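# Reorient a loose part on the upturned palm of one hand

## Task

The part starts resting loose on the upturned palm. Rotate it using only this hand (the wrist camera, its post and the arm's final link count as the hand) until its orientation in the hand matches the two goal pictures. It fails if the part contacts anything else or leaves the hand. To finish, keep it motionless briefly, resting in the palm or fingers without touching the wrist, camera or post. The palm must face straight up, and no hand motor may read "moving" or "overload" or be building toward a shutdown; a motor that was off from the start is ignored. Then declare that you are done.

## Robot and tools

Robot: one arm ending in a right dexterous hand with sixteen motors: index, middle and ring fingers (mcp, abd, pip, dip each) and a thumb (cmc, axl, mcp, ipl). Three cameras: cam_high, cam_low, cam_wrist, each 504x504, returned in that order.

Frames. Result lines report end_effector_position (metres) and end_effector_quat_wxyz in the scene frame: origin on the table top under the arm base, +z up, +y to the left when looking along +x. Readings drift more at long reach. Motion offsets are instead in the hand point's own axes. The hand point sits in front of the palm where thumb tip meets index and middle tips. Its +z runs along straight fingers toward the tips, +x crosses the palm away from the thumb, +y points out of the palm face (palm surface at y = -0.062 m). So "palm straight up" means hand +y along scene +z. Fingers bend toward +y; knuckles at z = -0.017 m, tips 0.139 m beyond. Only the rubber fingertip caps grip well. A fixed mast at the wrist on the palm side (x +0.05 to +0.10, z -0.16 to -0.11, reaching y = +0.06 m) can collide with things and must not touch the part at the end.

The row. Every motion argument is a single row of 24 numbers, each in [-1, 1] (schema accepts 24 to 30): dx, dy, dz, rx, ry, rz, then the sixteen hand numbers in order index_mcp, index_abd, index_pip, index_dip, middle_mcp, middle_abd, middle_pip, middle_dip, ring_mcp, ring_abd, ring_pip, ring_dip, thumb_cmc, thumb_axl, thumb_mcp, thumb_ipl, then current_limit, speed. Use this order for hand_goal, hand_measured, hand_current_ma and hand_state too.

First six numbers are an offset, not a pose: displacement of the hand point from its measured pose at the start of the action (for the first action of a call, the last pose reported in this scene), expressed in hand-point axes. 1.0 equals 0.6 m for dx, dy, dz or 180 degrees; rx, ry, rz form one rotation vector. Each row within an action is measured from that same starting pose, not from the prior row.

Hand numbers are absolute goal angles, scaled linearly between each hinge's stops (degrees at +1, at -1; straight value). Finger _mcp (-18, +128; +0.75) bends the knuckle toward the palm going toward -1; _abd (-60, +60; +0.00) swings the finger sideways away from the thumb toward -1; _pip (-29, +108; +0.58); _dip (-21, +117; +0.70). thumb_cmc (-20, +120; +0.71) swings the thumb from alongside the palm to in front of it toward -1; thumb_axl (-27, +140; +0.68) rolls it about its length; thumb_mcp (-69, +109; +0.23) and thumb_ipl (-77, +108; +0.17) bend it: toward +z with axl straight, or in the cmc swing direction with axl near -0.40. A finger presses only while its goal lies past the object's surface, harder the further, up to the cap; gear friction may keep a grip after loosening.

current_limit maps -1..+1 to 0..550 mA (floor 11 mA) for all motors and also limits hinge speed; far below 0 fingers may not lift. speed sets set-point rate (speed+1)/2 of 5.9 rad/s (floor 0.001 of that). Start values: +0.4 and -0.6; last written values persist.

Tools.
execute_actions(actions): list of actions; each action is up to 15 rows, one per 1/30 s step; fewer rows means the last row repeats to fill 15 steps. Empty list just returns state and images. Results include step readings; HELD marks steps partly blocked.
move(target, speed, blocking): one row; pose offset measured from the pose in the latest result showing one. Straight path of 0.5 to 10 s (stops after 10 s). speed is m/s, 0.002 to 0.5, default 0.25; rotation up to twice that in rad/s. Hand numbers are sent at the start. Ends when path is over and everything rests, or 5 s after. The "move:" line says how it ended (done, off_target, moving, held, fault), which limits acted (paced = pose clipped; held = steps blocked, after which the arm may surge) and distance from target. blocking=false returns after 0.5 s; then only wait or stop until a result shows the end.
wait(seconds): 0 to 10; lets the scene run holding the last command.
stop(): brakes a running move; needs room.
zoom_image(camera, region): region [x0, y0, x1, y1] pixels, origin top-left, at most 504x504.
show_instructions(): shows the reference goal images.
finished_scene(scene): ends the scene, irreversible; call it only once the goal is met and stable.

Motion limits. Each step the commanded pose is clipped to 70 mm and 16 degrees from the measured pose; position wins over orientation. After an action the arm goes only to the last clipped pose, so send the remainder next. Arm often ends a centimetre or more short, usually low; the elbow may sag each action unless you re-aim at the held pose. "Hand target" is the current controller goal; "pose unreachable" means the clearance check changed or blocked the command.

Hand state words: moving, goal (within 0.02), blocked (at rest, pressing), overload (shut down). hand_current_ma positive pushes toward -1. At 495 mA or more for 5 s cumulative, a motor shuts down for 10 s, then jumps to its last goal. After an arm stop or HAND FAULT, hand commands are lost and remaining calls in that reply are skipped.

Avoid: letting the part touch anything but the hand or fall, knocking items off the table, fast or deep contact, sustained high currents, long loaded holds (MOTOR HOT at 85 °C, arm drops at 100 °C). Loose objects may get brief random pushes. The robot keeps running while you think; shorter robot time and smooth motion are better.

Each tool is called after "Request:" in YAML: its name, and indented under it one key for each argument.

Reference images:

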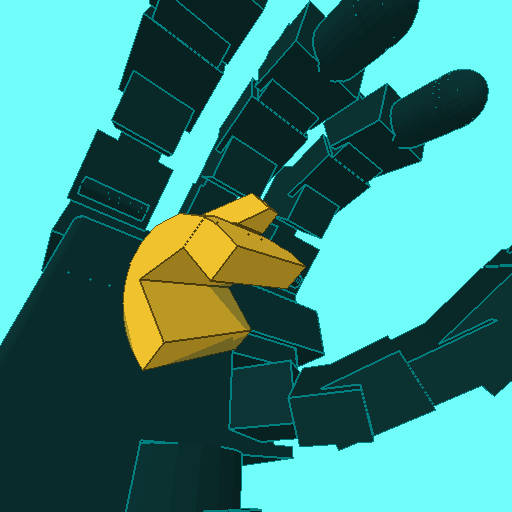

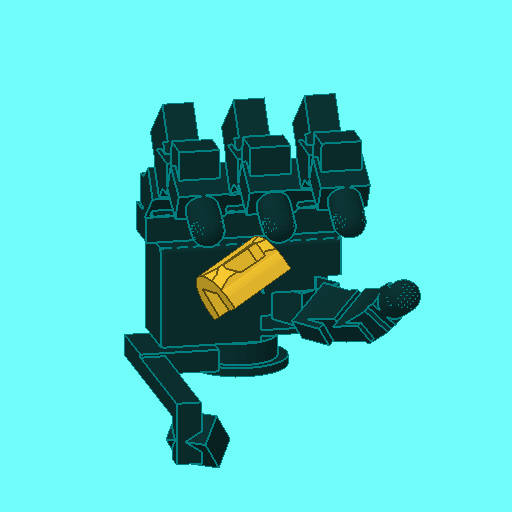

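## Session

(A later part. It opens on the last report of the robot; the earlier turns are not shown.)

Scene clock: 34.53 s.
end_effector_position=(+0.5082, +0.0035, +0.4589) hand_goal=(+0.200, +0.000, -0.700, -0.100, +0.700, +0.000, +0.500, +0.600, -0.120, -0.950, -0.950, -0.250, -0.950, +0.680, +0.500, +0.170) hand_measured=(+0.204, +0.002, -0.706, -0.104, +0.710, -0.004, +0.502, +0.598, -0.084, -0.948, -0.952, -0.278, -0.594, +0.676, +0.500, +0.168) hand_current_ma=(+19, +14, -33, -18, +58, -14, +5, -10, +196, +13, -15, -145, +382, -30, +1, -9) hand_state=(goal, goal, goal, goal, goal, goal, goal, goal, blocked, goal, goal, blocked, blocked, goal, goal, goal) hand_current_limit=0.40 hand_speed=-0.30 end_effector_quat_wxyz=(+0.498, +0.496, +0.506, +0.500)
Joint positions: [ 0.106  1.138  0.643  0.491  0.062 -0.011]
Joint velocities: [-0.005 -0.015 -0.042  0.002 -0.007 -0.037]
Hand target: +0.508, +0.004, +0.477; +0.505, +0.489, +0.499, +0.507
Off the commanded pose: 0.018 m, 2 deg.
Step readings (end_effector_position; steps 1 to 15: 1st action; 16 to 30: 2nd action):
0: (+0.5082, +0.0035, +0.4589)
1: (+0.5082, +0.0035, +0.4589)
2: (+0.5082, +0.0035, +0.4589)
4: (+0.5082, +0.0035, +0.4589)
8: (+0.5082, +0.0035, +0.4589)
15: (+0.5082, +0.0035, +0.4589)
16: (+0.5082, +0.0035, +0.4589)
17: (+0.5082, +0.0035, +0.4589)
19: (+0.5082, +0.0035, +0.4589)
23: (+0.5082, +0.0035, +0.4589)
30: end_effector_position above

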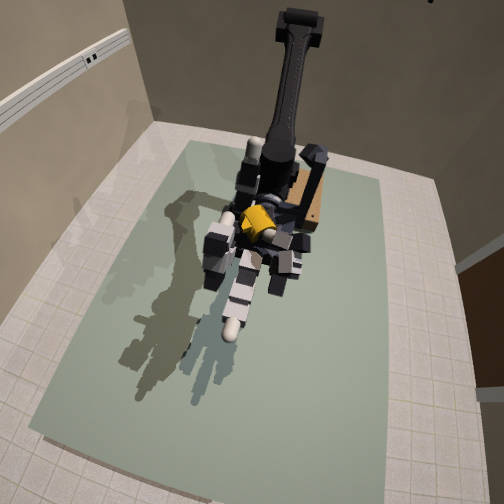

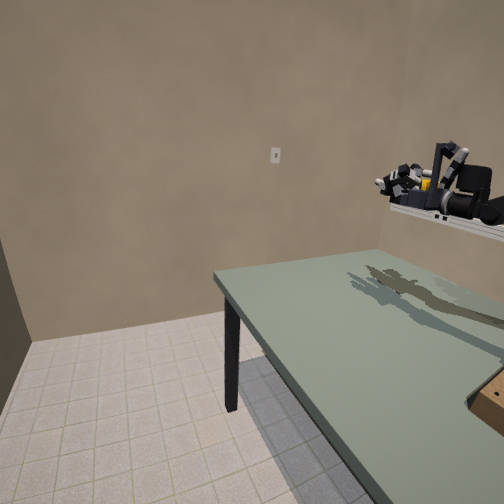

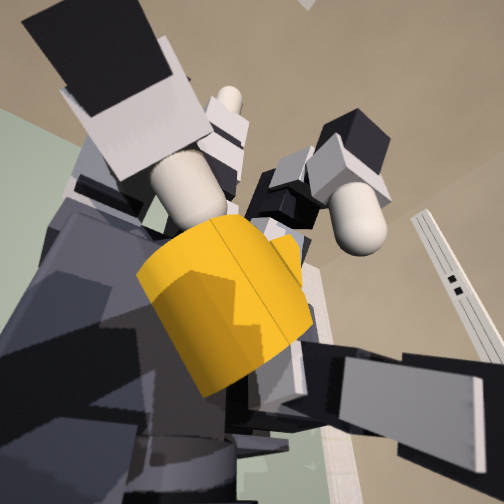

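~-45° now. Lower the thumb and repeat the index sweep.

Request:
execute_actions:
  actions:
    - [[0,0.03,0,-0.009,0,0,-0.1,-0.4,-0.7,-0.1,0.7,-0.3,0.5,0.6,-0.1,-0.95,-0.95,-0.25,0.5,0.68,0.5,0.17,0.4,0.1]]
    - [[0,0.03,0,-0.009,0,0,-0.43,-0.3,-0.7,-0.1,0.7,-0.3,0.5,0.6,-0.1,-0.95,-0.95,-0.25,0.5,0.68,0.5,0.17,0.4,-0.3]]
    - [[0,0.03,0,-0.009,0,0,-0.48,0.4,-0.7,-0.1,0.7,-0.3,0.5,0.6,-0.1,-0.95,-0.95,-0.25,0.5,0.68,0.5,0.17,0.4,-0.4]]
    - [[0,0.03,0,-0.009,0,0,-0.55,0.95,-0.7,-0.1,0.7,-0.3,0.5,0.6,-0.1,-0.95,-0.95,-0.25,0.5,0.68,0.5,0.17,0.4,-0.4]]

Request:
zoom_image:
  camera: "cam_high"
  region: [180,150,340,310]

Scene clock: 39.20 s.
end_effector_position=(+0.5082, +0.0035, +0.4589) hand_goal=(-0.550, +0.950, -0.700, -0.100, +0.700, -0.300, +0.500, +0.600, -0.100, -0.950, -0.950, -0.250, +0.500, +0.680, +0.500, +0.170) hand_measured=(-0.536, +0.672, -0.676, -0.090, +0.710, -0.298, +0.502, +0.598, -0.058, -0.946, -0.902, -0.246, +0.526, +0.670, +0.500, +0.168) hand_current_ma=(+75, -79, +111, +48, +58, +13, +5, -10, +204, +14, +198, +18, +131, -57, +1, -9) hand_state=(moving, moving, moving, moving, goal, goal, goal, goal, moving, moving, moving, goal, blocked, goal, goal, goal) hand_current_limit=0.40 hand_speed=-0.40 end_effector_quat_wxyz=(+0.498, +0.496, +0.506, +0.500)
Joint positions: [ 0.106  1.138  0.643  0.491  0.062 -0.011]
Joint velocities: [-0.015 -0.005 -0.007 -0.007 -0.007 -0.007]
Hand target: +0.508, +0.004, +0.477; +0.505, +0.489, +0.499, +0.507
Off the commanded pose: 0.018 m, 2 deg.
Step readings (end_effector_position; steps 1 to 15: 1st action; 16 to 30: 2nd action; 31 to 45: 3rd action; 46 to 60: 4th action):
0: (+0.5082, +0.0035, +0.4589)
1: (+0.5082, +0.0035, +0.4589)
2: (+0.5082, +0.0035, +0.4589)
4: (+0.5082, +0.0035, +0.4589)
8: (+0.5082, +0.0035, +0.4589)
15: (+0.5082, +0.0035, +0.4589)
16: (+0.5082, +0.0035, +0.4589)
17: (+0.5082, +0.0035, +0.4589)
19: (+0.5082, +0.0035, +0.4589)
23: (+0.5082, +0.0035, +0.4589)
30: (+0.5082, +0.0035, +0.4589)
31: (+0.5082, +0.0035, +0.4589)
32: (+0.5082, +0.0035, +0.4589)
34: (+0.5082, +0.0035, +0.4589)
38: (+0.5082, +0.0035, +0.4589)
45: (+0.5082, +0.0035, +0.4589)
46: (+0.5082, +0.0035, +0.4589)
47: (+0.5082, +0.0035, +0.4589)
49: (+0.5082, +0.0035, +0.4589)
53: (+0.5082, +0.0035, +0.4589)
60: end_effector_position above

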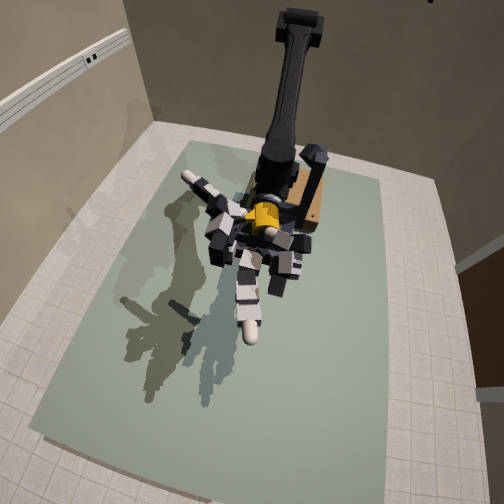

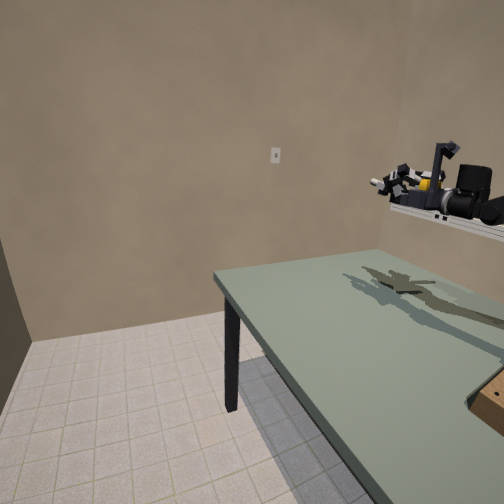

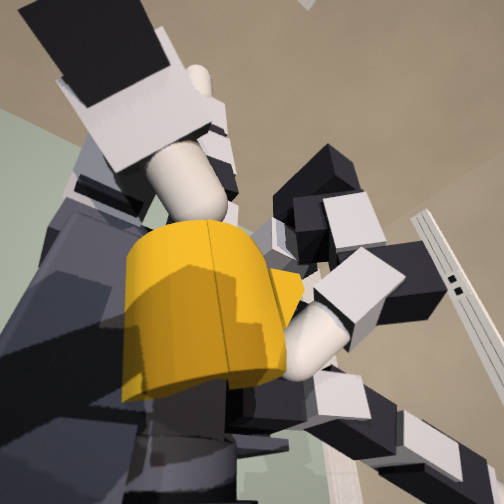

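Region (180, 150, 340, 310) of cam_high's 504x504 image, scaled by 3.150, with more detail than that image has.

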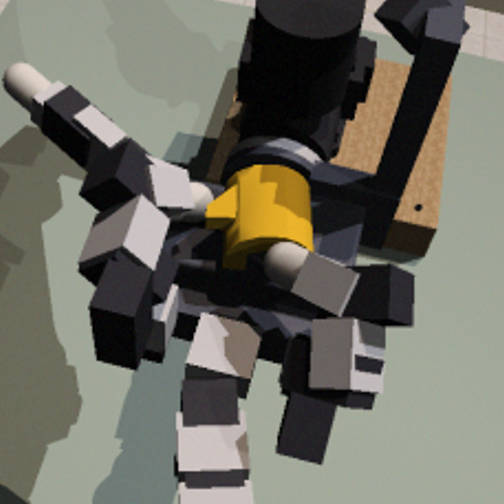

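Request:
execute_actions:
  actions:
    - [[0,0.03,0,-0.009,0,0,-0.55,0.95,-0.7,-0.1,0.7,0.3,0.5,0.6,0.2,-0.6,-0.95,-0.25,0.5,0.68,0.5,0.17,0.4,0]]
    - [[0,0.03,0,-0.009,0,0,-0.55,0.95,-0.7,-0.1,0.7,0.3,0.5,0.6,0.1,0.6,-0.85,-0.18,0.5,0.68,0.5,0.17,0.4,0.2]]
    - [[0,0.03,0,-0.009,0,0,-0.55,0.95,-0.7,-0.1,0.7,0.3,0.5,0.6,-0.2,0.6,-0.85,-0.18,0.5,0.68,0.5,0.17,0.4,-0.3]]
    - [[0,0.03,0,-0.009,0,0,-0.55,0.95,-0.7,-0.1,0.7,0.3,0.5,0.6,-0.2,-0.2,-0.85,-0.18,0.5,0.68,0.5,0.17,0.4,-0.3]]
    - [[0,0.03,0,-0.009,0,0,-0.55,0.95,-0.7,-0.1,0.7,0.3,0.5,0.6,-0.3,-0.95,-0.85,-0.18,0.5,0.68,0.5,0.17,0.4,-0.3]]

Request:
zoom_image:
  camera: "cam_high"
  region: [180,150,340,310]

Scene clock: 43.50 s.
end_effector_position=(+0.5082, +0.0035, +0.4589) hand_goal=(-0.550, +0.950, -0.700, -0.100, +0.700, +0.300, +0.500, +0.600, -0.300, -0.950, -0.850, -0.180, +0.500, +0.680, +0.500, +0.170) hand_measured=(-0.558, +0.948, -0.670, -0.086, +0.710, +0.296, +0.502, +0.598, -0.296, -0.746, -0.842, -0.180, +0.526, +0.672, +0.500, +0.168) hand_current_ma=(-50, -6, +198, +97, +58, -14, +5, -10, +26, +217, +56, -3, +131, -47, +1, -9) hand_state=(moving, goal, moving, moving, goal, goal, goal, goal, goal, moving, moving, goal, blocked, goal, goal, goal) hand_current_limit=0.40 hand_speed=-0.30 end_effector_quat_wxyz=(+0.498, +0.496, +0.506, +0.500)
Joint positions: [ 0.106  1.138  0.643  0.491  0.062 -0.011]
Joint velocities: [-0.005 -0.005  0.002 -0.017  0.007  0.007]
Hand target: +0.508, +0.004, +0.477; +0.505, +0.489, +0.499, +0.507
Off the commanded pose: 0.018 m, 2 deg.
Step readings (end_effector_position; steps 1 to 15: 1st action; 16 to 30: 2nd action; 31 to 45: 3rd action; 46 to 60: 4th action; 61 to 75: 5th action):
0: (+0.5082, +0.0035, +0.4589)
1: (+0.5082, +0.0035, +0.4589)
2: (+0.5082, +0.0035, +0.4589)
4: (+0.5082, +0.0035, +0.4589)
8: (+0.5082, +0.0035, +0.4589)
15: (+0.5082, +0.0035, +0.4589)
16: (+0.5082, +0.0035, +0.4589)
17: (+0.5082, +0.0035, +0.4589)
19: (+0.5082, +0.0035, +0.4589)
23: (+0.5082, +0.0035, +0.4589)
30: (+0.5082, +0.0035, +0.4589)
31: (+0.5082, +0.0035, +0.4589)
32: (+0.5082, +0.0035, +0.4589)
34: (+0.5082, +0.0035, +0.4589)
38: (+0.5082, +0.0035, +0.4589)
45: (+0.5082, +0.0035, +0.4589)
46: (+0.5082, +0.0035, +0.4589)
47: (+0.5082, +0.0035, +0.4589)
49: (+0.5082, +0.0035, +0.4589)
53: (+0.5082, +0.0035, +0.4589)
60: (+0.5082, +0.0035, +0.4589)
61: (+0.5082, +0.0035, +0.4589)
62: (+0.5082, +0.0035, +0.4589)
64: (+0.5082, +0.0035, +0.4589)
68: (+0.5082, +0.0035, +0.4589)
75: end_effector_position above

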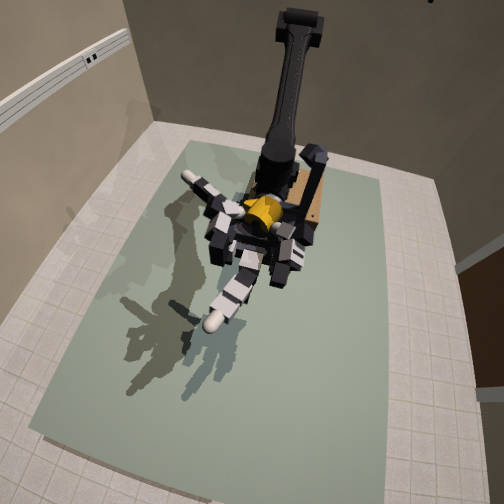

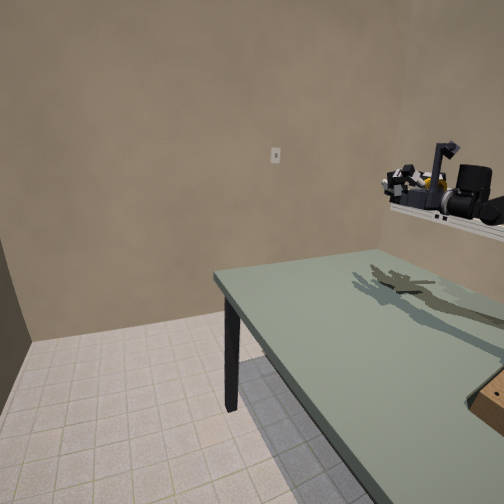

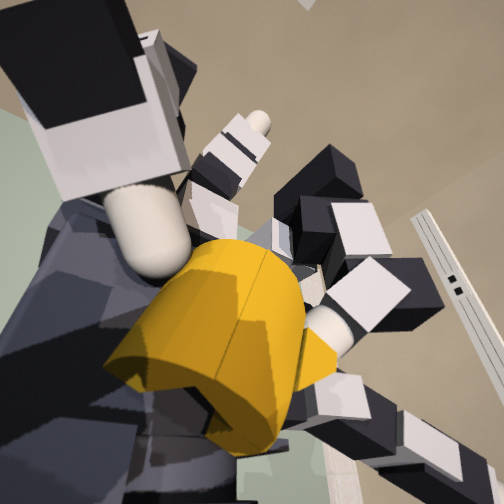

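Region (180, 150, 340, 310) of cam_high's 504x504 image, scaled by 3.150, with more detail than that image has.

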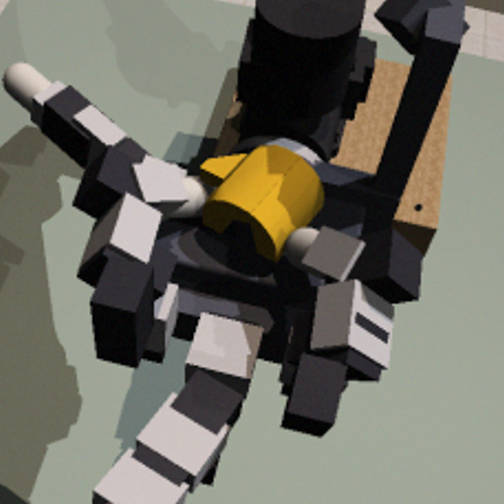

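Request:
execute_actions:
  actions:
    - [[0,0.02,0,0.04,0,0,-0.4,0.95,-0.72,-0.1,0.3,0,0.2,0.4,-0.3,-0.8,-0.85,-0.18,0.2,0.68,0.5,0.17,0.4,-0.5]]
    - [[0,0.03,0,-0.009,0,0,-0.2,0.95,-0.75,-0.1,0.3,0,0.2,0.4,-0.3,-0.8,-0.85,-0.18,-0.1,0.68,0.5,0.17,0.4,-0.5]]

Request:
zoom_image:
  camera: "cam_high"
  region: [180,150,340,310]

Scene clock: 46.27 s.
end_effector_position=(+0.5026, +0.0028, +0.4377) hand_goal=(-0.200, +0.950, -0.750, -0.100, +0.300, +0.000, +0.200, +0.400, -0.300, -0.800, -0.850, -0.180, -0.100, +0.680, +0.500, +0.170) hand_measured=(-0.194, +0.946, -0.666, -0.074, +0.326, +0.002, +0.208, +0.404, -0.304, -0.780, -0.826, -0.180, -0.082, +0.676, +0.500, +0.168) hand_current_ma=(+27, -18, +385, +141, +142, +13, +36, +16, -19, +92, +123, -3, +90, -30, +1, -9) hand_state=(goal, goal, blocked, blocked, blocked, goal, goal, goal, goal, blocked, blocked, goal, goal, goal, goal, goal) hand_current_limit=0.40 hand_speed=-0.50 end_effector_quat_wxyz=(+0.455, +0.535, +0.550, +0.452)
Joint positions: [ 0.106  1.051  0.651  0.22   0.063 -0.009]
Joint velocities: [-0.005 -0.015 -0.012 -0.017 -0.007 -0.022]
Hand target: +0.505, +0.003, +0.455; +0.463, +0.528, +0.544, +0.459
Off the commanded pose: 0.018 m, 2 deg.
Step readings (end_effector_position; steps 1 to 15: 1st action; 16 to 30: 2nd action):
0: (+0.5082, +0.0035, +0.4589)
1: (+0.5095, +0.0036, +0.4553)
2: (+0.5109, +0.0036, +0.4477)
4: (+0.5081, +0.0033, +0.4386)
8: (+0.5028, +0.0028, +0.4387)
15: (+0.5026, +0.0028, +0.4377)
16: (+0.5026, +0.0028, +0.4377)
17: (+0.5026, +0.0028, +0.4377)
19: (+0.5026, +0.0028, +0.4377)
23: (+0.5026, +0.0028, +0.4377)
30: end_effector_position above

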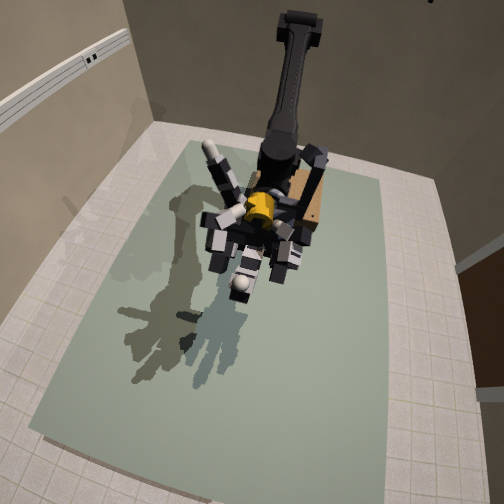

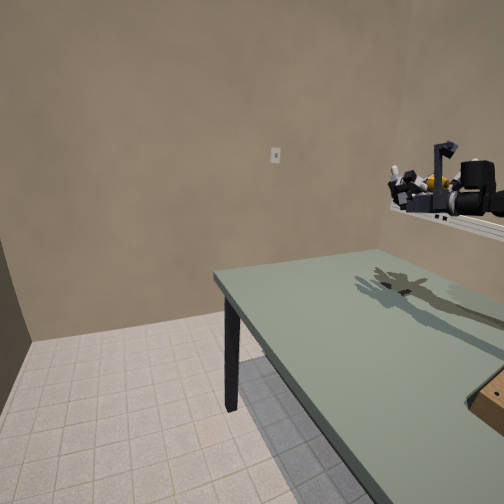

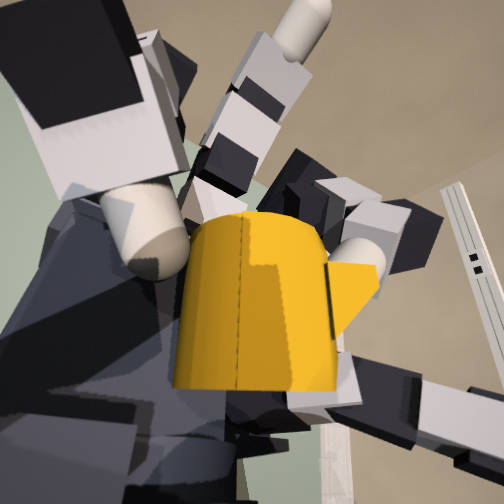

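Region (180, 150, 340, 310) of cam_high's 504x504 image, scaled by 3.150, with more detail than that image has.

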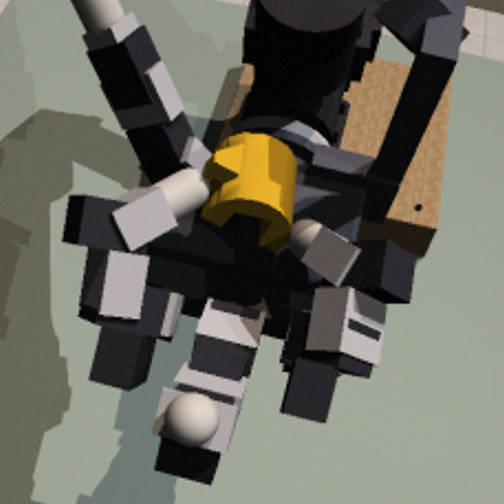

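Request:
execute_actions:
  actions:
    - [[0,0.03,0,-0.009,0,0,-0.15,0.95,-0.66,-0.07,0.3,0,0.2,0.4,-0.3,-0.75,-0.85,-0.18,-0.4,0.68,0.5,0.17,0.4,-0.5]]
    - [[0,0.03,0,-0.009,0,0,-0.12,0.95,-0.6,-0.05,0.3,0,0.2,0.4,-0.3,-0.7,-0.85,-0.18,-0.7,0.68,0.5,0.17,0.4,-0.5]]

Request:
zoom_image:
  camera: "cam_high"
  region: [180,150,340,310]

Scene clock: 48.30 s.
end_effector_position=(+0.5026, +0.0028, +0.4377) hand_goal=(-0.120, +0.950, -0.600, -0.050, +0.300, +0.000, +0.200, +0.400, -0.300, -0.700, -0.850, -0.180, -0.700, +0.680, +0.500, +0.170) hand_measured=(-0.118, +0.948, -0.604, -0.054, +0.326, +0.002, +0.208, +0.404, -0.264, -0.680, -0.812, -0.182, -0.562, +0.680, +0.500, +0.168) hand_current_ma=(+6, -7, -26, -18, +140, +13, +36, +16, +191, +90, +196, -6, +385, -3, +1, -9) hand_state=(goal, goal, goal, goal, blocked, goal, goal, goal, blocked, moving, blocked, goal, moving, goal, goal, goal) hand_current_limit=0.40 hand_speed=-0.50 end_effector_quat_wxyz=(+0.455, +0.535, +0.550, +0.452)
Joint positions: [ 0.106  1.051  0.651  0.22   0.063 -0.009]
Joint velocities: [-0.005 -0.005 -0.007 -0.002 -0.022  0.022]
Hand target: +0.505, +0.003, +0.455; +0.463, +0.528, +0.544, +0.459
Off the commanded pose: 0.018 m, 2 deg.
Step readings (end_effector_position; steps 1 to 15: 1st action; 16 to 30: 2nd action):
0: (+0.5026, +0.0028, +0.4377)
1: (+0.5026, +0.0028, +0.4377)
2: (+0.5026, +0.0028, +0.4377)
4: (+0.5026, +0.0028, +0.4377)
8: (+0.5026, +0.0028, +0.4377)
15: (+0.5026, +0.0028, +0.4377)
16: (+0.5026, +0.0028, +0.4377)
17: (+0.5026, +0.0028, +0.4377)
19: (+0.5026, +0.0028, +0.4377)
23: (+0.5026, +0.0028, +0.4377)
30: end_effector_position above

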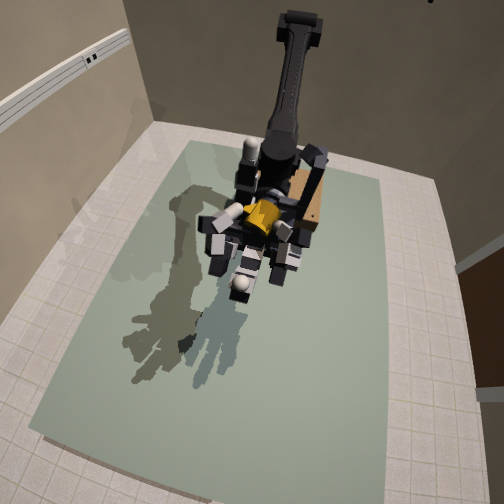

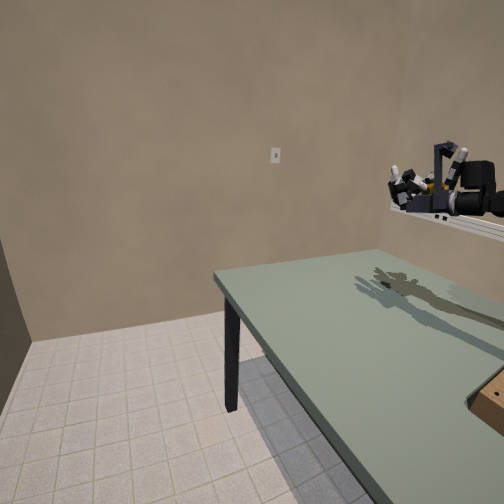

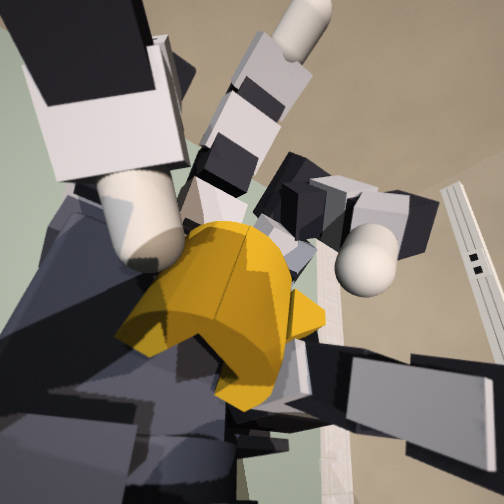

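Region (180, 150, 340, 310) of cam_high's 504x504 image, scaled by 3.150, with more detail than that image has.

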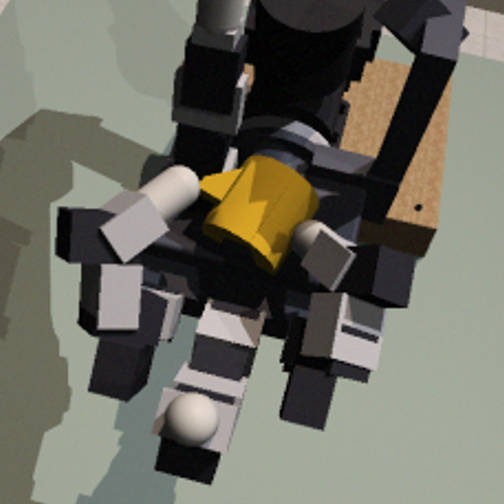

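Request:
execute_actions:
  actions:
    - [[0,0.03,0,-0.009,0,0,0.2,0.3,-0.8,-0.1,0.3,0,-0.3,0.2,-0.27,-0.65,-0.82,-0.18,0.5,0,0.2,0,0.4,0.2]]
    - [[0,0.03,0,-0.009,0,0,0.2,0.3,-0.8,-0.1,0.3,0,-0.3,0.2,-0.27,-0.65,-0.82,-0.18,0.95,-0.4,-0.3,-0.95,0.4,0.2]]
    - [[0,0.03,0,-0.009,0,0,0.2,0.3,-0.8,-0.1,0.3,0,-0.3,0.2,-0.27,-0.65,-0.82,-0.18,0.95,-0.4,-0.9,-0.95,0.4,0]]

Request:
zoom_image:
  camera: "cam_high"
  region: [180,150,340,310]

Scene clock: 53.73 s.
end_effector_position=(+0.5026, +0.0028, +0.4377) hand_goal=(+0.200, +0.300, -0.800, -0.100, +0.300, +0.000, -0.300, +0.200, -0.270, -0.650, -0.820, -0.180, +0.950, -0.400, -0.900, -0.950) hand_measured=(+0.204, +0.304, -0.800, -0.098, +0.322, +0.002, -0.296, +0.202, -0.262, -0.650, -0.820, -0.182, +0.956, -0.396, -0.700, -0.916) hand_current_ma=(+24, +16, +5, +11, +123, +13, +19, +13, +43, -4, +3, -6, +34, +27, +73, +50) hand_state=(goal, goal, goal, goal, blocked, goal, goal, goal, goal, goal, goal, goal, goal, goal, moving, moving) hand_current_limit=0.40 hand_speed=0.00 end_effector_quat_wxyz=(+0.455, +0.535, +0.550, +0.452)
Joint positions: [ 0.106  1.051  0.651  0.22   0.063 -0.009]
Joint velocities: [ 0.005  0.005  0.017 -0.007 -0.022  0.007]
Hand target: +0.505, +0.003, +0.455; +0.463, +0.528, +0.544, +0.459
Off the commanded pose: 0.018 m, 2 deg.
Step readings (end_effector_position; steps 1 to 15: 1st action; 16 to 30: 2nd action; 31 to 45: 3rd action):
0: (+0.5026, +0.0028, +0.4377)
1: (+0.5026, +0.0028, +0.4377)
2: (+0.5026, +0.0028, +0.4377)
4: (+0.5026, +0.0028, +0.4377)
8: (+0.5026, +0.0028, +0.4377)
15: (+0.5026, +0.0028, +0.4377)
16: (+0.5026, +0.0028, +0.4377)
17: (+0.5026, +0.0028, +0.4377)
19: (+0.5026, +0.0028, +0.4377)
23: (+0.5026, +0.0028, +0.4377)
30: (+0.5026, +0.0028, +0.4377)
31: (+0.5026, +0.0028, +0.4377)
32: (+0.5026, +0.0028, +0.4377)
34: (+0.5026, +0.0028, +0.4377)
38: (+0.5026, +0.0028, +0.4377)
45: end_effector_position above

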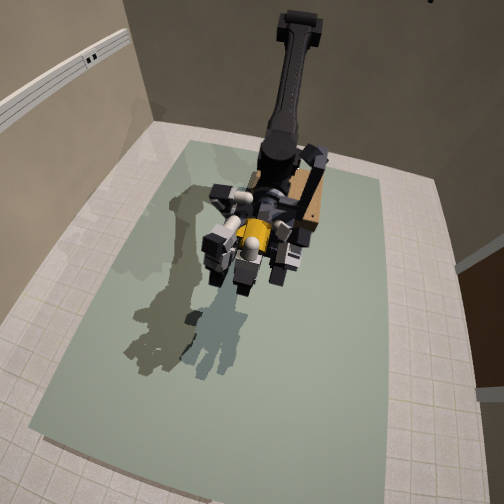

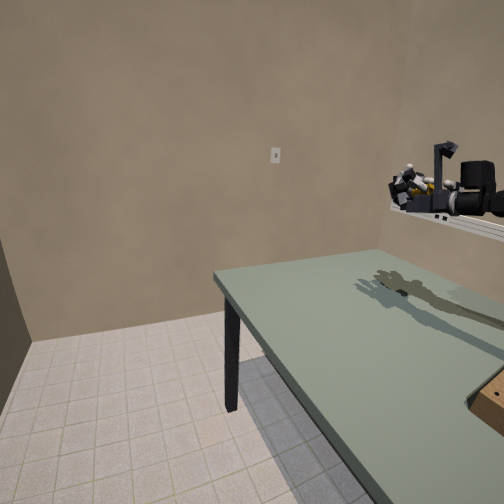

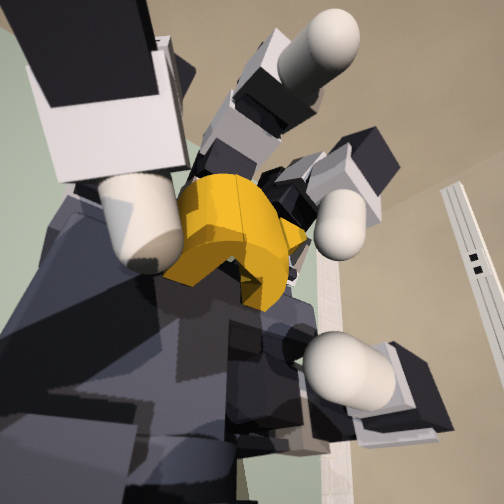

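Region (180, 150, 340, 310) of cam_high's 504x504 image, scaled by 3.150, with more detail than that image has.

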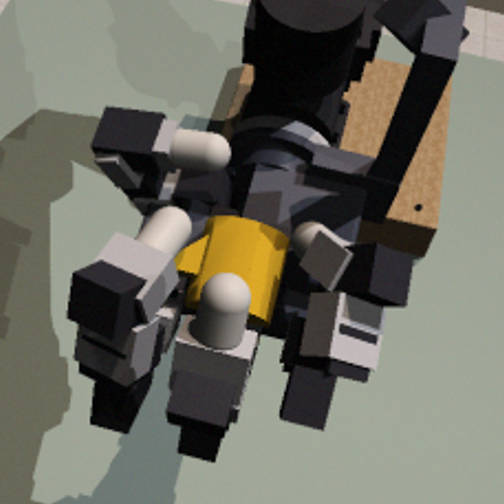

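Request:
execute_actions:
  actions:
    - [[0,0.03,0,-0.009,0,0,0.1,-0.4,-0.8,-0.15,0.4,0,0,0.3,0.2,0,-0.5,0,0.95,-0.4,-0.5,-0.95,0.4,0]]
    - [[0,0.03,0,-0.009,0,0,-0.27,-0.3,-0.8,-0.15,0.4,0,0,0.3,0.3,0,0,0.3,0.95,-0.4,-0.5,-0.95,0.4,-0.3]]
    - [[0,0.03,0,-0.009,0,0,-0.29,0.4,-0.8,-0.15,0.4,0,0,0.3,0.3,0,0,0.3,0.95,-0.4,-0.5,-0.95,0.4,-0.3]]
    - [[0,0.03,0,-0.009,0,0,-0.38,0.95,-0.85,-0.15,0.4,0,0,0.3,0.3,0,0,0.3,0.95,-0.4,-0.5,-0.95,0.4,-0.3]]

Request:
zoom_image:
  camera: "cam_high"
  region: [180,150,340,310]

Scene clock: 57.80 s.
end_effector_position=(+0.5026, +0.0028, +0.4377) hand_goal=(-0.380, +0.950, -0.850, -0.150, +0.400, +0.000, +0.000, +0.300, +0.300, +0.000, +0.000, +0.300, +0.950, -0.400, -0.500, -0.950) hand_measured=(-0.376, +0.946, -0.848, -0.148, +0.410, +0.002, +0.000, +0.298, +0.310, -0.004, -0.002, +0.298, +0.956, -0.396, -0.500, -0.950) hand_current_ma=(+21, -10, +7, +14, +51, +13, -4, -13, +50, -15, -6, -15, +33, +25, -6, +2) hand_state=(goal, moving, goal, goal, goal, goal, goal, goal, goal, goal, goal, goal, goal, goal, goal, goal) hand_current_limit=0.40 hand_speed=-0.30 end_effector_quat_wxyz=(+0.455, +0.535, +0.550, +0.452)
Joint positions: [ 0.106  1.051  0.651  0.22   0.063 -0.009]
Joint velocities: [ 0.005  0.005 -0.017 -0.002 -0.022  0.037]
Hand target: +0.505, +0.003, +0.455; +0.463, +0.528, +0.544, +0.459
Off the commanded pose: 0.018 m, 2 deg.
Step readings (end_effector_position; steps 1 to 15: 1st action; 16 to 30: 2nd action; 31 to 45: 3rd action; 46 to 60: 4th action):
0: (+0.5026, +0.0028, +0.4377)
1: (+0.5026, +0.0028, +0.4377)
2: (+0.5026, +0.0028, +0.4377)
4: (+0.5026, +0.0028, +0.4377)
8: (+0.5026, +0.0028, +0.4377)
15: (+0.5026, +0.0028, +0.4377)
16: (+0.5026, +0.0028, +0.4377)
17: (+0.5026, +0.0028, +0.4377)
19: (+0.5026, +0.0028, +0.4377)
23: (+0.5026, +0.0028, +0.4377)
30: (+0.5026, +0.0028, +0.4377)
31: (+0.5026, +0.0028, +0.4377)
32: (+0.5026, +0.0028, +0.4377)
34: (+0.5026, +0.0028, +0.4377)
38: (+0.5026, +0.0028, +0.4377)
45: (+0.5026, +0.0028, +0.4377)
46: (+0.5026, +0.0028, +0.4377)
47: (+0.5026, +0.0028, +0.4377)
49: (+0.5026, +0.0028, +0.4377)
53: (+0.5026, +0.0028, +0.4377)
60: end_effector_position above

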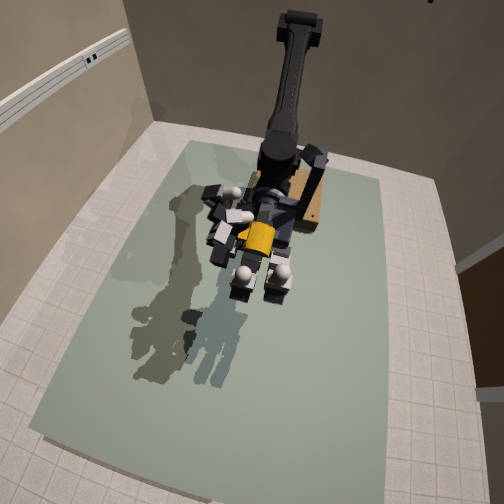

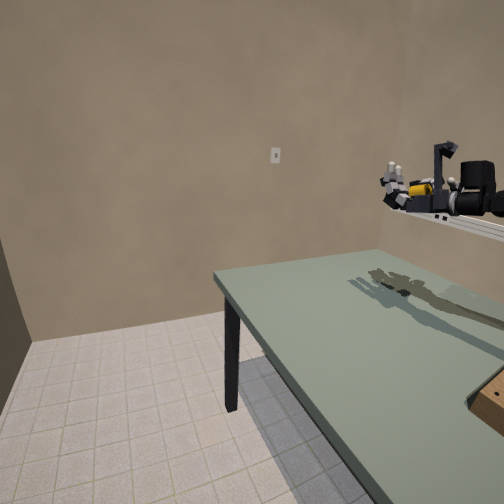

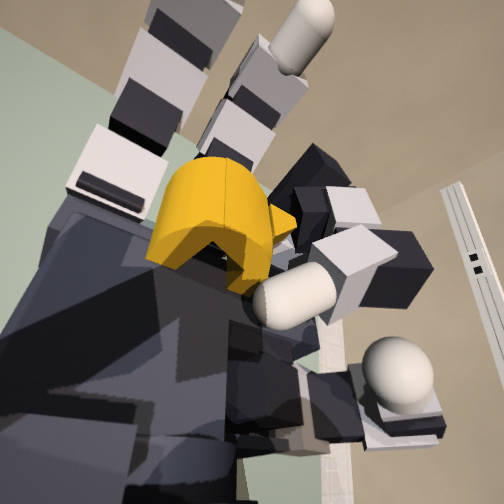

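Region (180, 150, 340, 310) of cam_high's 504x504 image, scaled by 3.150, with more detail than that image has.

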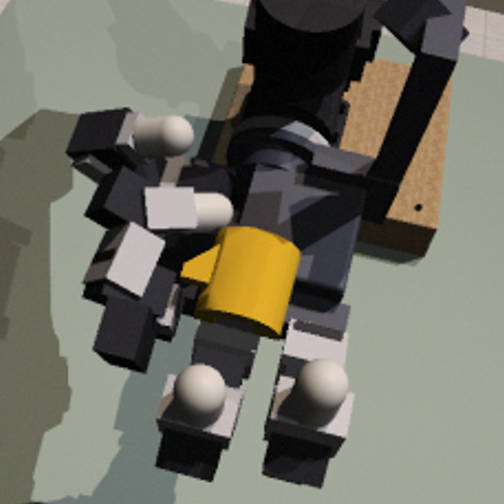

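Request:
execute_actions:
  actions:
    - [[0,0.045,0,-0.04,0,0,-0.27,0,-0.8,-0.15,0,0,0.4,0.6,0.3,0,-0.6,0,0.95,-0.4,-0.5,-0.95,0.4,-0.1]]
    - [[0,0.045,0,-0.035,0,0,-0.27,0,-0.8,-0.15,-0.6,0,0.5,0.7,0.3,0.2,-0.95,-0.25,0.95,-0.4,-0.5,-0.95,0.4,-0.2]]
    - [[0,0.03,0,-0.009,0,0,-0.27,0,-0.8,-0.15,0.3,0,0.4,0.6,-0.03,0.3,-0.95,-0.25,0.95,-0.4,-0.5,-0.95,0.4,0]]

Request:
zoom_image:
  camera: "cam_high"
  region: [180,150,340,310]

Scene clock: 61.23 s.
end_effector_position=(+0.4975, +0.0031, +0.4756) hand_goal=(-0.270, +0.000, -0.800, -0.150, +0.300, +0.000, +0.400, +0.600, -0.030, +0.300, -0.950, -0.250, +0.950, -0.400, -0.500, -0.950) hand_measured=(-0.270, +0.002, -0.806, -0.148, +0.076, +0.002, +0.402, +0.602, -0.020, +0.296, -0.950, -0.248, +0.956, -0.398, -0.500, -0.950) hand_current_ma=(-4, +14, -32, +11, -35, +13, +15, +14, +55, -14, +0, +12, +33, +15, -4, +2) hand_state=(goal, goal, goal, goal, moving, goal, goal, goal, goal, goal, goal, goal, goal, goal, goal, goal) hand_current_limit=0.40 hand_speed=0.00 end_effector_quat_wxyz=(+0.502, +0.491, +0.502, +0.505)
Joint positions: [ 0.106  1.089  0.646  0.456  0.06  -0.013]
Joint velocities: [ 0.005  0.005 -0.017 -0.012 -0.037 -0.037]
Hand target: +0.497, +0.003, +0.494; +0.509, +0.484, +0.495, +0.512
Off the commanded pose: 0.018 m, 2 deg.
Step readings (end_effector_position; steps 1 to 15: 1st action; 16 to 30: 2nd action; 31 to 45: 3rd action):
0: (+0.5026, +0.0028, +0.4377)
1: (+0.5022, +0.0028, +0.4406)
2: (+0.5017, +0.0028, +0.4449)
4: (+0.5014, +0.0030, +0.4534)
8: (+0.5009, +0.0031, +0.4585)
15: (+0.5015, +0.0031, +0.4577)
16: (+0.5010, +0.0031, +0.4604)
17: (+0.5002, +0.0031, +0.4641)
19: (+0.4984, +0.0030, +0.4717)
23: (+0.4967, +0.0030, +0.4767)
30: (+0.4975, +0.0031, +0.4756)
31: (+0.4975, +0.0031, +0.4756)
32: (+0.4975, +0.0031, +0.4756)
34: (+0.4975, +0.0031, +0.4756)
38: (+0.4975, +0.0031, +0.4756)
45: end_effector_position above

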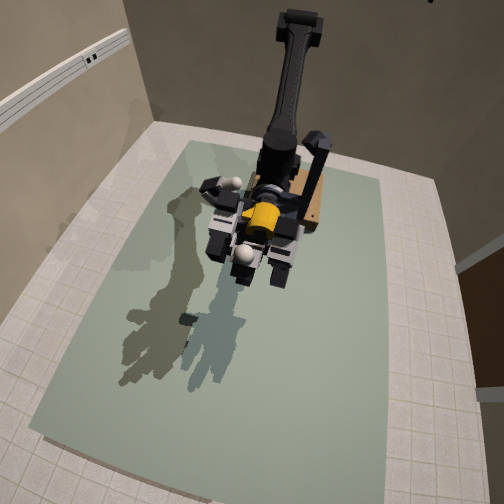

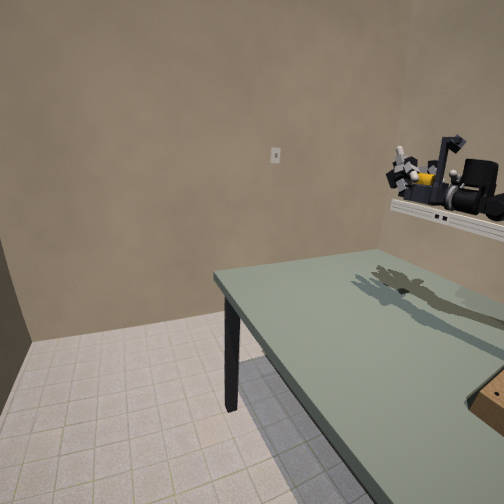

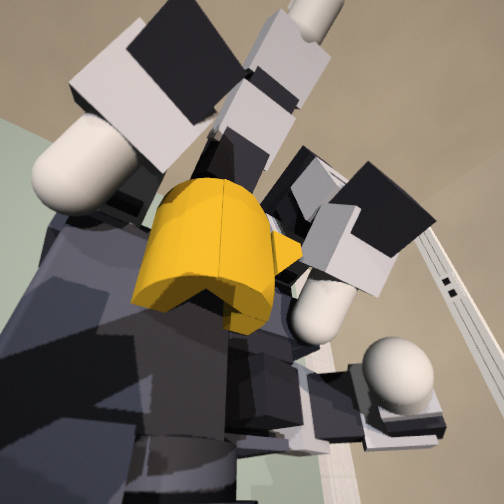

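Region (180, 150, 340, 310) of cam_high's 504x504 image, scaled by 3.150, with more detail than that image has.

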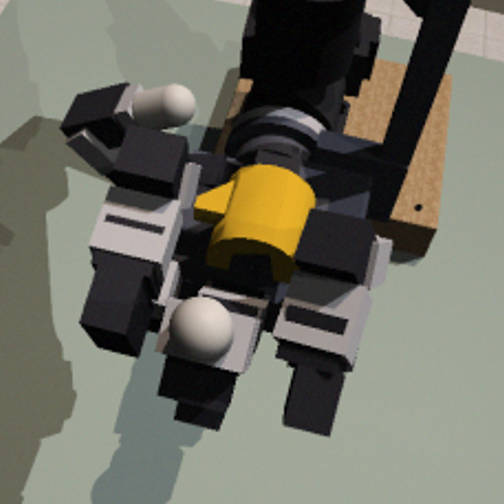

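Ring as shallow as possible, both sweep.

Request:
execute_actions:
  actions:
    - [[0,0.03,0,-0.009,0,0,-0.29,0.4,-0.8,-0.15,0.3,0,0.4,0.6,0.1,0,-1,-0.45,0.95,-0.4,-0.5,-0.95,0.4,-0.4]]
    - [[0,0.03,0,-0.009,0,0,-0.36,0.95,-0.82,-0.15,0.3,0,0.4,0.6,0.08,-0.5,-1,-0.45,0.95,-0.4,-0.5,-0.95,0.4,-0.4]]
    - [[0,0.03,0,-0.009,0,0,-0.36,0.95,-0.82,-0.15,0.3,0,0.4,0.6,0.02,-0.95,-1,-0.45,0.95,-0.4,-0.5,-0.95,0.4,-0.4]]

Request:
zoom_image:
  camera: "cam_high"
  region: [180,150,340,310]

Scene clock: 64.57 s.
end_effector_position=(+0.4975, +0.0031, +0.4756) hand_goal=(-0.360, +0.950, -0.820, -0.150, +0.300, +0.000, +0.400, +0.600, +0.020, -0.950, -1.000, -0.450, +0.950, -0.400, -0.500, -0.950) hand_measured=(-0.364, +0.942, -0.770, -0.132, +0.310, +0.002, +0.402, +0.602, +0.038, -0.440, -1.000, -0.474, +0.956, -0.398, -0.500, -0.950) hand_current_ma=(-22, -41, +266, +98, +48, +12, +15, +14, +91, +385, +0, -126, +33, +15, -4, +2) hand_state=(goal, goal, blocked, goal, goal, goal, goal, goal, goal, blocked, goal, blocked, goal, goal, goal, goal) hand_current_limit=0.40 hand_speed=-0.40 end_effector_quat_wxyz=(+0.502, +0.491, +0.502, +0.505)
Joint positions: [ 0.106  1.089  0.646  0.456  0.06  -0.013]
Joint velocities: [-0.005 -0.015  0.017  0.002 -0.022  0.007]
Hand target: +0.497, +0.003, +0.494; +0.509, +0.484, +0.495, +0.512
Off the commanded pose: 0.018 m, 2 deg.
Step readings (end_effector_position; steps 1 to 15: 1st action; 16 to 30: 2nd action; 31 to 45: 3rd action):
0: (+0.4975, +0.0031, +0.4756)
1: (+0.4975, +0.0031, +0.4756)
2: (+0.4975, +0.0031, +0.4756)
4: (+0.4975, +0.0031, +0.4756)
8: (+0.4975, +0.0031, +0.4756)
15: (+0.4975, +0.0031, +0.4756)
16: (+0.4975, +0.0031, +0.4756)
17: (+0.4975, +0.0031, +0.4756)
19: (+0.4975, +0.0031, +0.4756)
23: (+0.4975, +0.0031, +0.4756)
30: (+0.4975, +0.0031, +0.4756)
31: (+0.4975, +0.0031, +0.4756)
32: (+0.4975, +0.0031, +0.4756)
34: (+0.4975, +0.0031, +0.4756)
38: (+0.4975, +0.0031, +0.4756)
45: end_effector_position above

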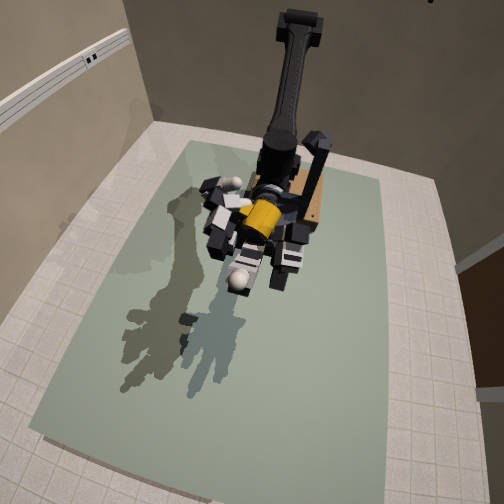

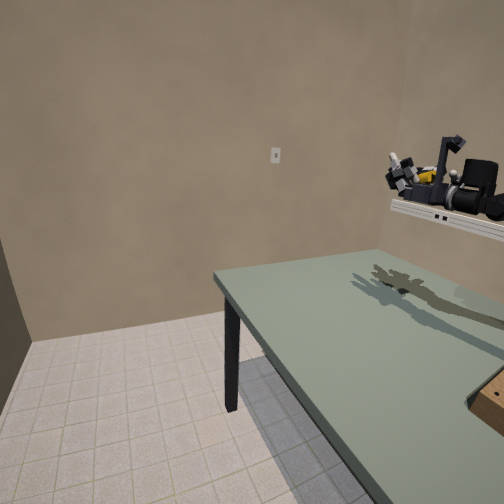

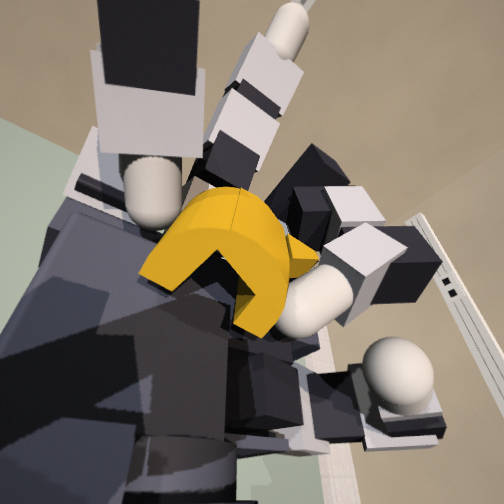

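Region (180, 150, 340, 310) of cam_high's 504x504 image, scaled by 3.150, with more detail than that image has.

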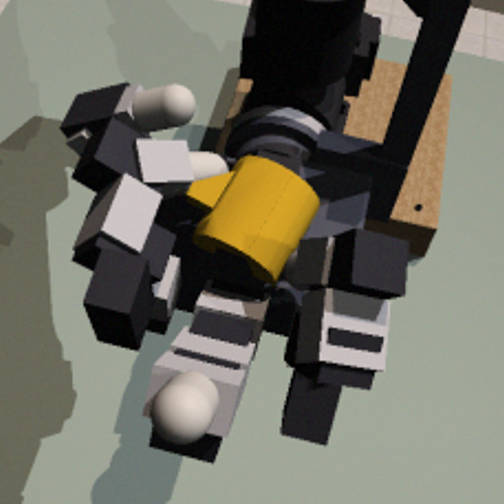

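Request:
execute_actions:
  actions:
    - [[0,0.03,0,-0.009,0,0,-0.2,0.95,-0.84,-0.15,0.3,0,0.4,0.6,0.0,-0.6,-1,-0.45,0.95,-0.4,-0.9,-0.95,0.4,-0.6]]
    - [[0,0.03,0,-0.009,0,0,-0.05,0.95,-0.86,-0.15,0.3,0,0.4,0.6,-0.02,-0.6,-1,-0.45,0.8,-0.3,-0.98,-0.98,0.4,-0.6]]

Request:
zoom_image:
  camera: "cam_high"
  region: [180,150,340,310]

Scene clock: 69.03 s.
end_effector_position=(+0.4975, +0.0031, +0.4756) hand_goal=(-0.050, +0.950, -0.860, -0.150, +0.300, +0.000, +0.400, +0.600, -0.020, -0.600, -1.000, -0.450, +0.800, -0.300, -0.980, -0.980) hand_measured=(-0.046, +0.942, -0.770, -0.110, +0.310, +0.002, +0.402, +0.602, -0.018, -0.482, -1.000, -0.484, +0.844, -0.306, -0.960, -0.976) hand_current_ma=(+17, -41, +385, +215, +48, +12, +15, +14, +9, +385, +0, -170, +225, -37, +134, +30) hand_state=(goal, goal, blocked, blocked, goal, goal, goal, goal, goal, blocked, goal, blocked, blocked, goal, blocked, goal) hand_current_limit=0.40 hand_speed=-0.60 end_effector_quat_wxyz=(+0.502, +0.491, +0.502, +0.505)
Joint positions: [ 0.106  1.089  0.646  0.456  0.06  -0.013]
Joint velocities: [ 0.005 -0.005  0.007 -0.002  0.022 -0.022]
Hand target: +0.497, +0.003, +0.494; +0.509, +0.484, +0.495, +0.512
Off the commanded pose: 0.018 m, 2 deg.
Step readings (end_effector_position; steps 1 to 15: 1st action; 16 to 30: 2nd action):
0: (+0.4975, +0.0031, +0.4756)
1: (+0.4975, +0.0031, +0.4756)
2: (+0.4975, +0.0031, +0.4756)
4: (+0.4975, +0.0031, +0.4756)
8: (+0.4975, +0.0031, +0.4756)
15: (+0.4975, +0.0031, +0.4756)
16: (+0.4975, +0.0031, +0.4756)
17: (+0.4975, +0.0031, +0.4756)
19: (+0.4975, +0.0031, +0.4756)
23: (+0.4975, +0.0031, +0.4756)
30: end_effector_position above

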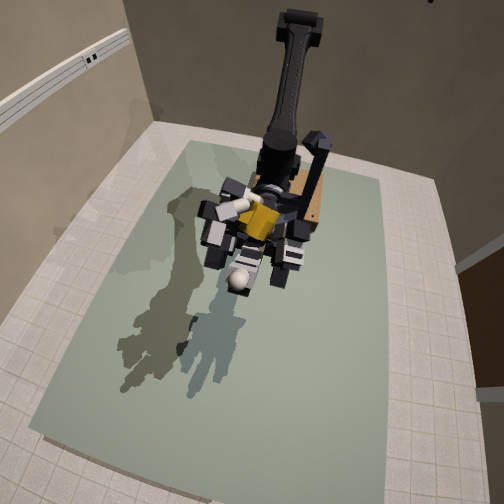

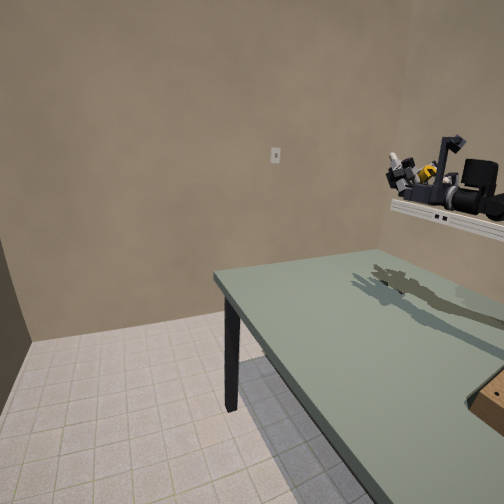

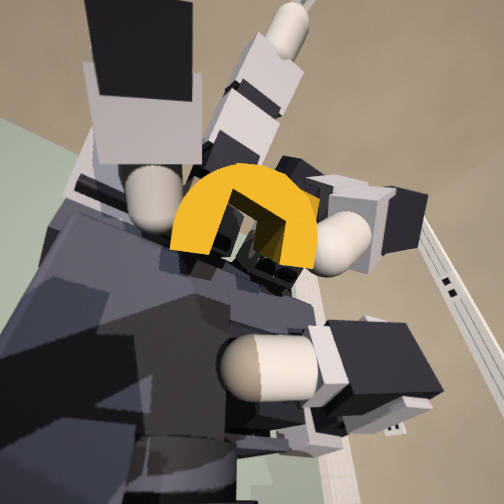

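Region (180, 150, 340, 310) of cam_high's 504x504 image, scaled by 3.150, with more detail than that image has.

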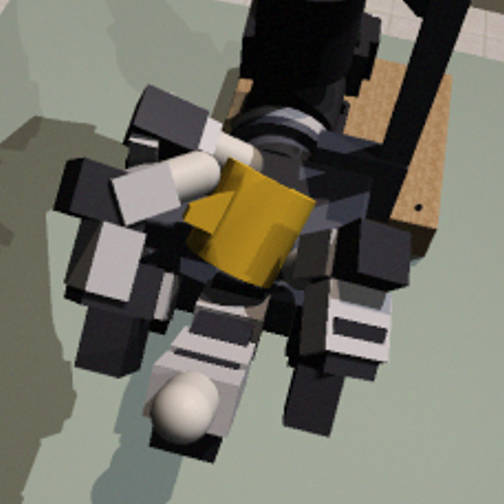

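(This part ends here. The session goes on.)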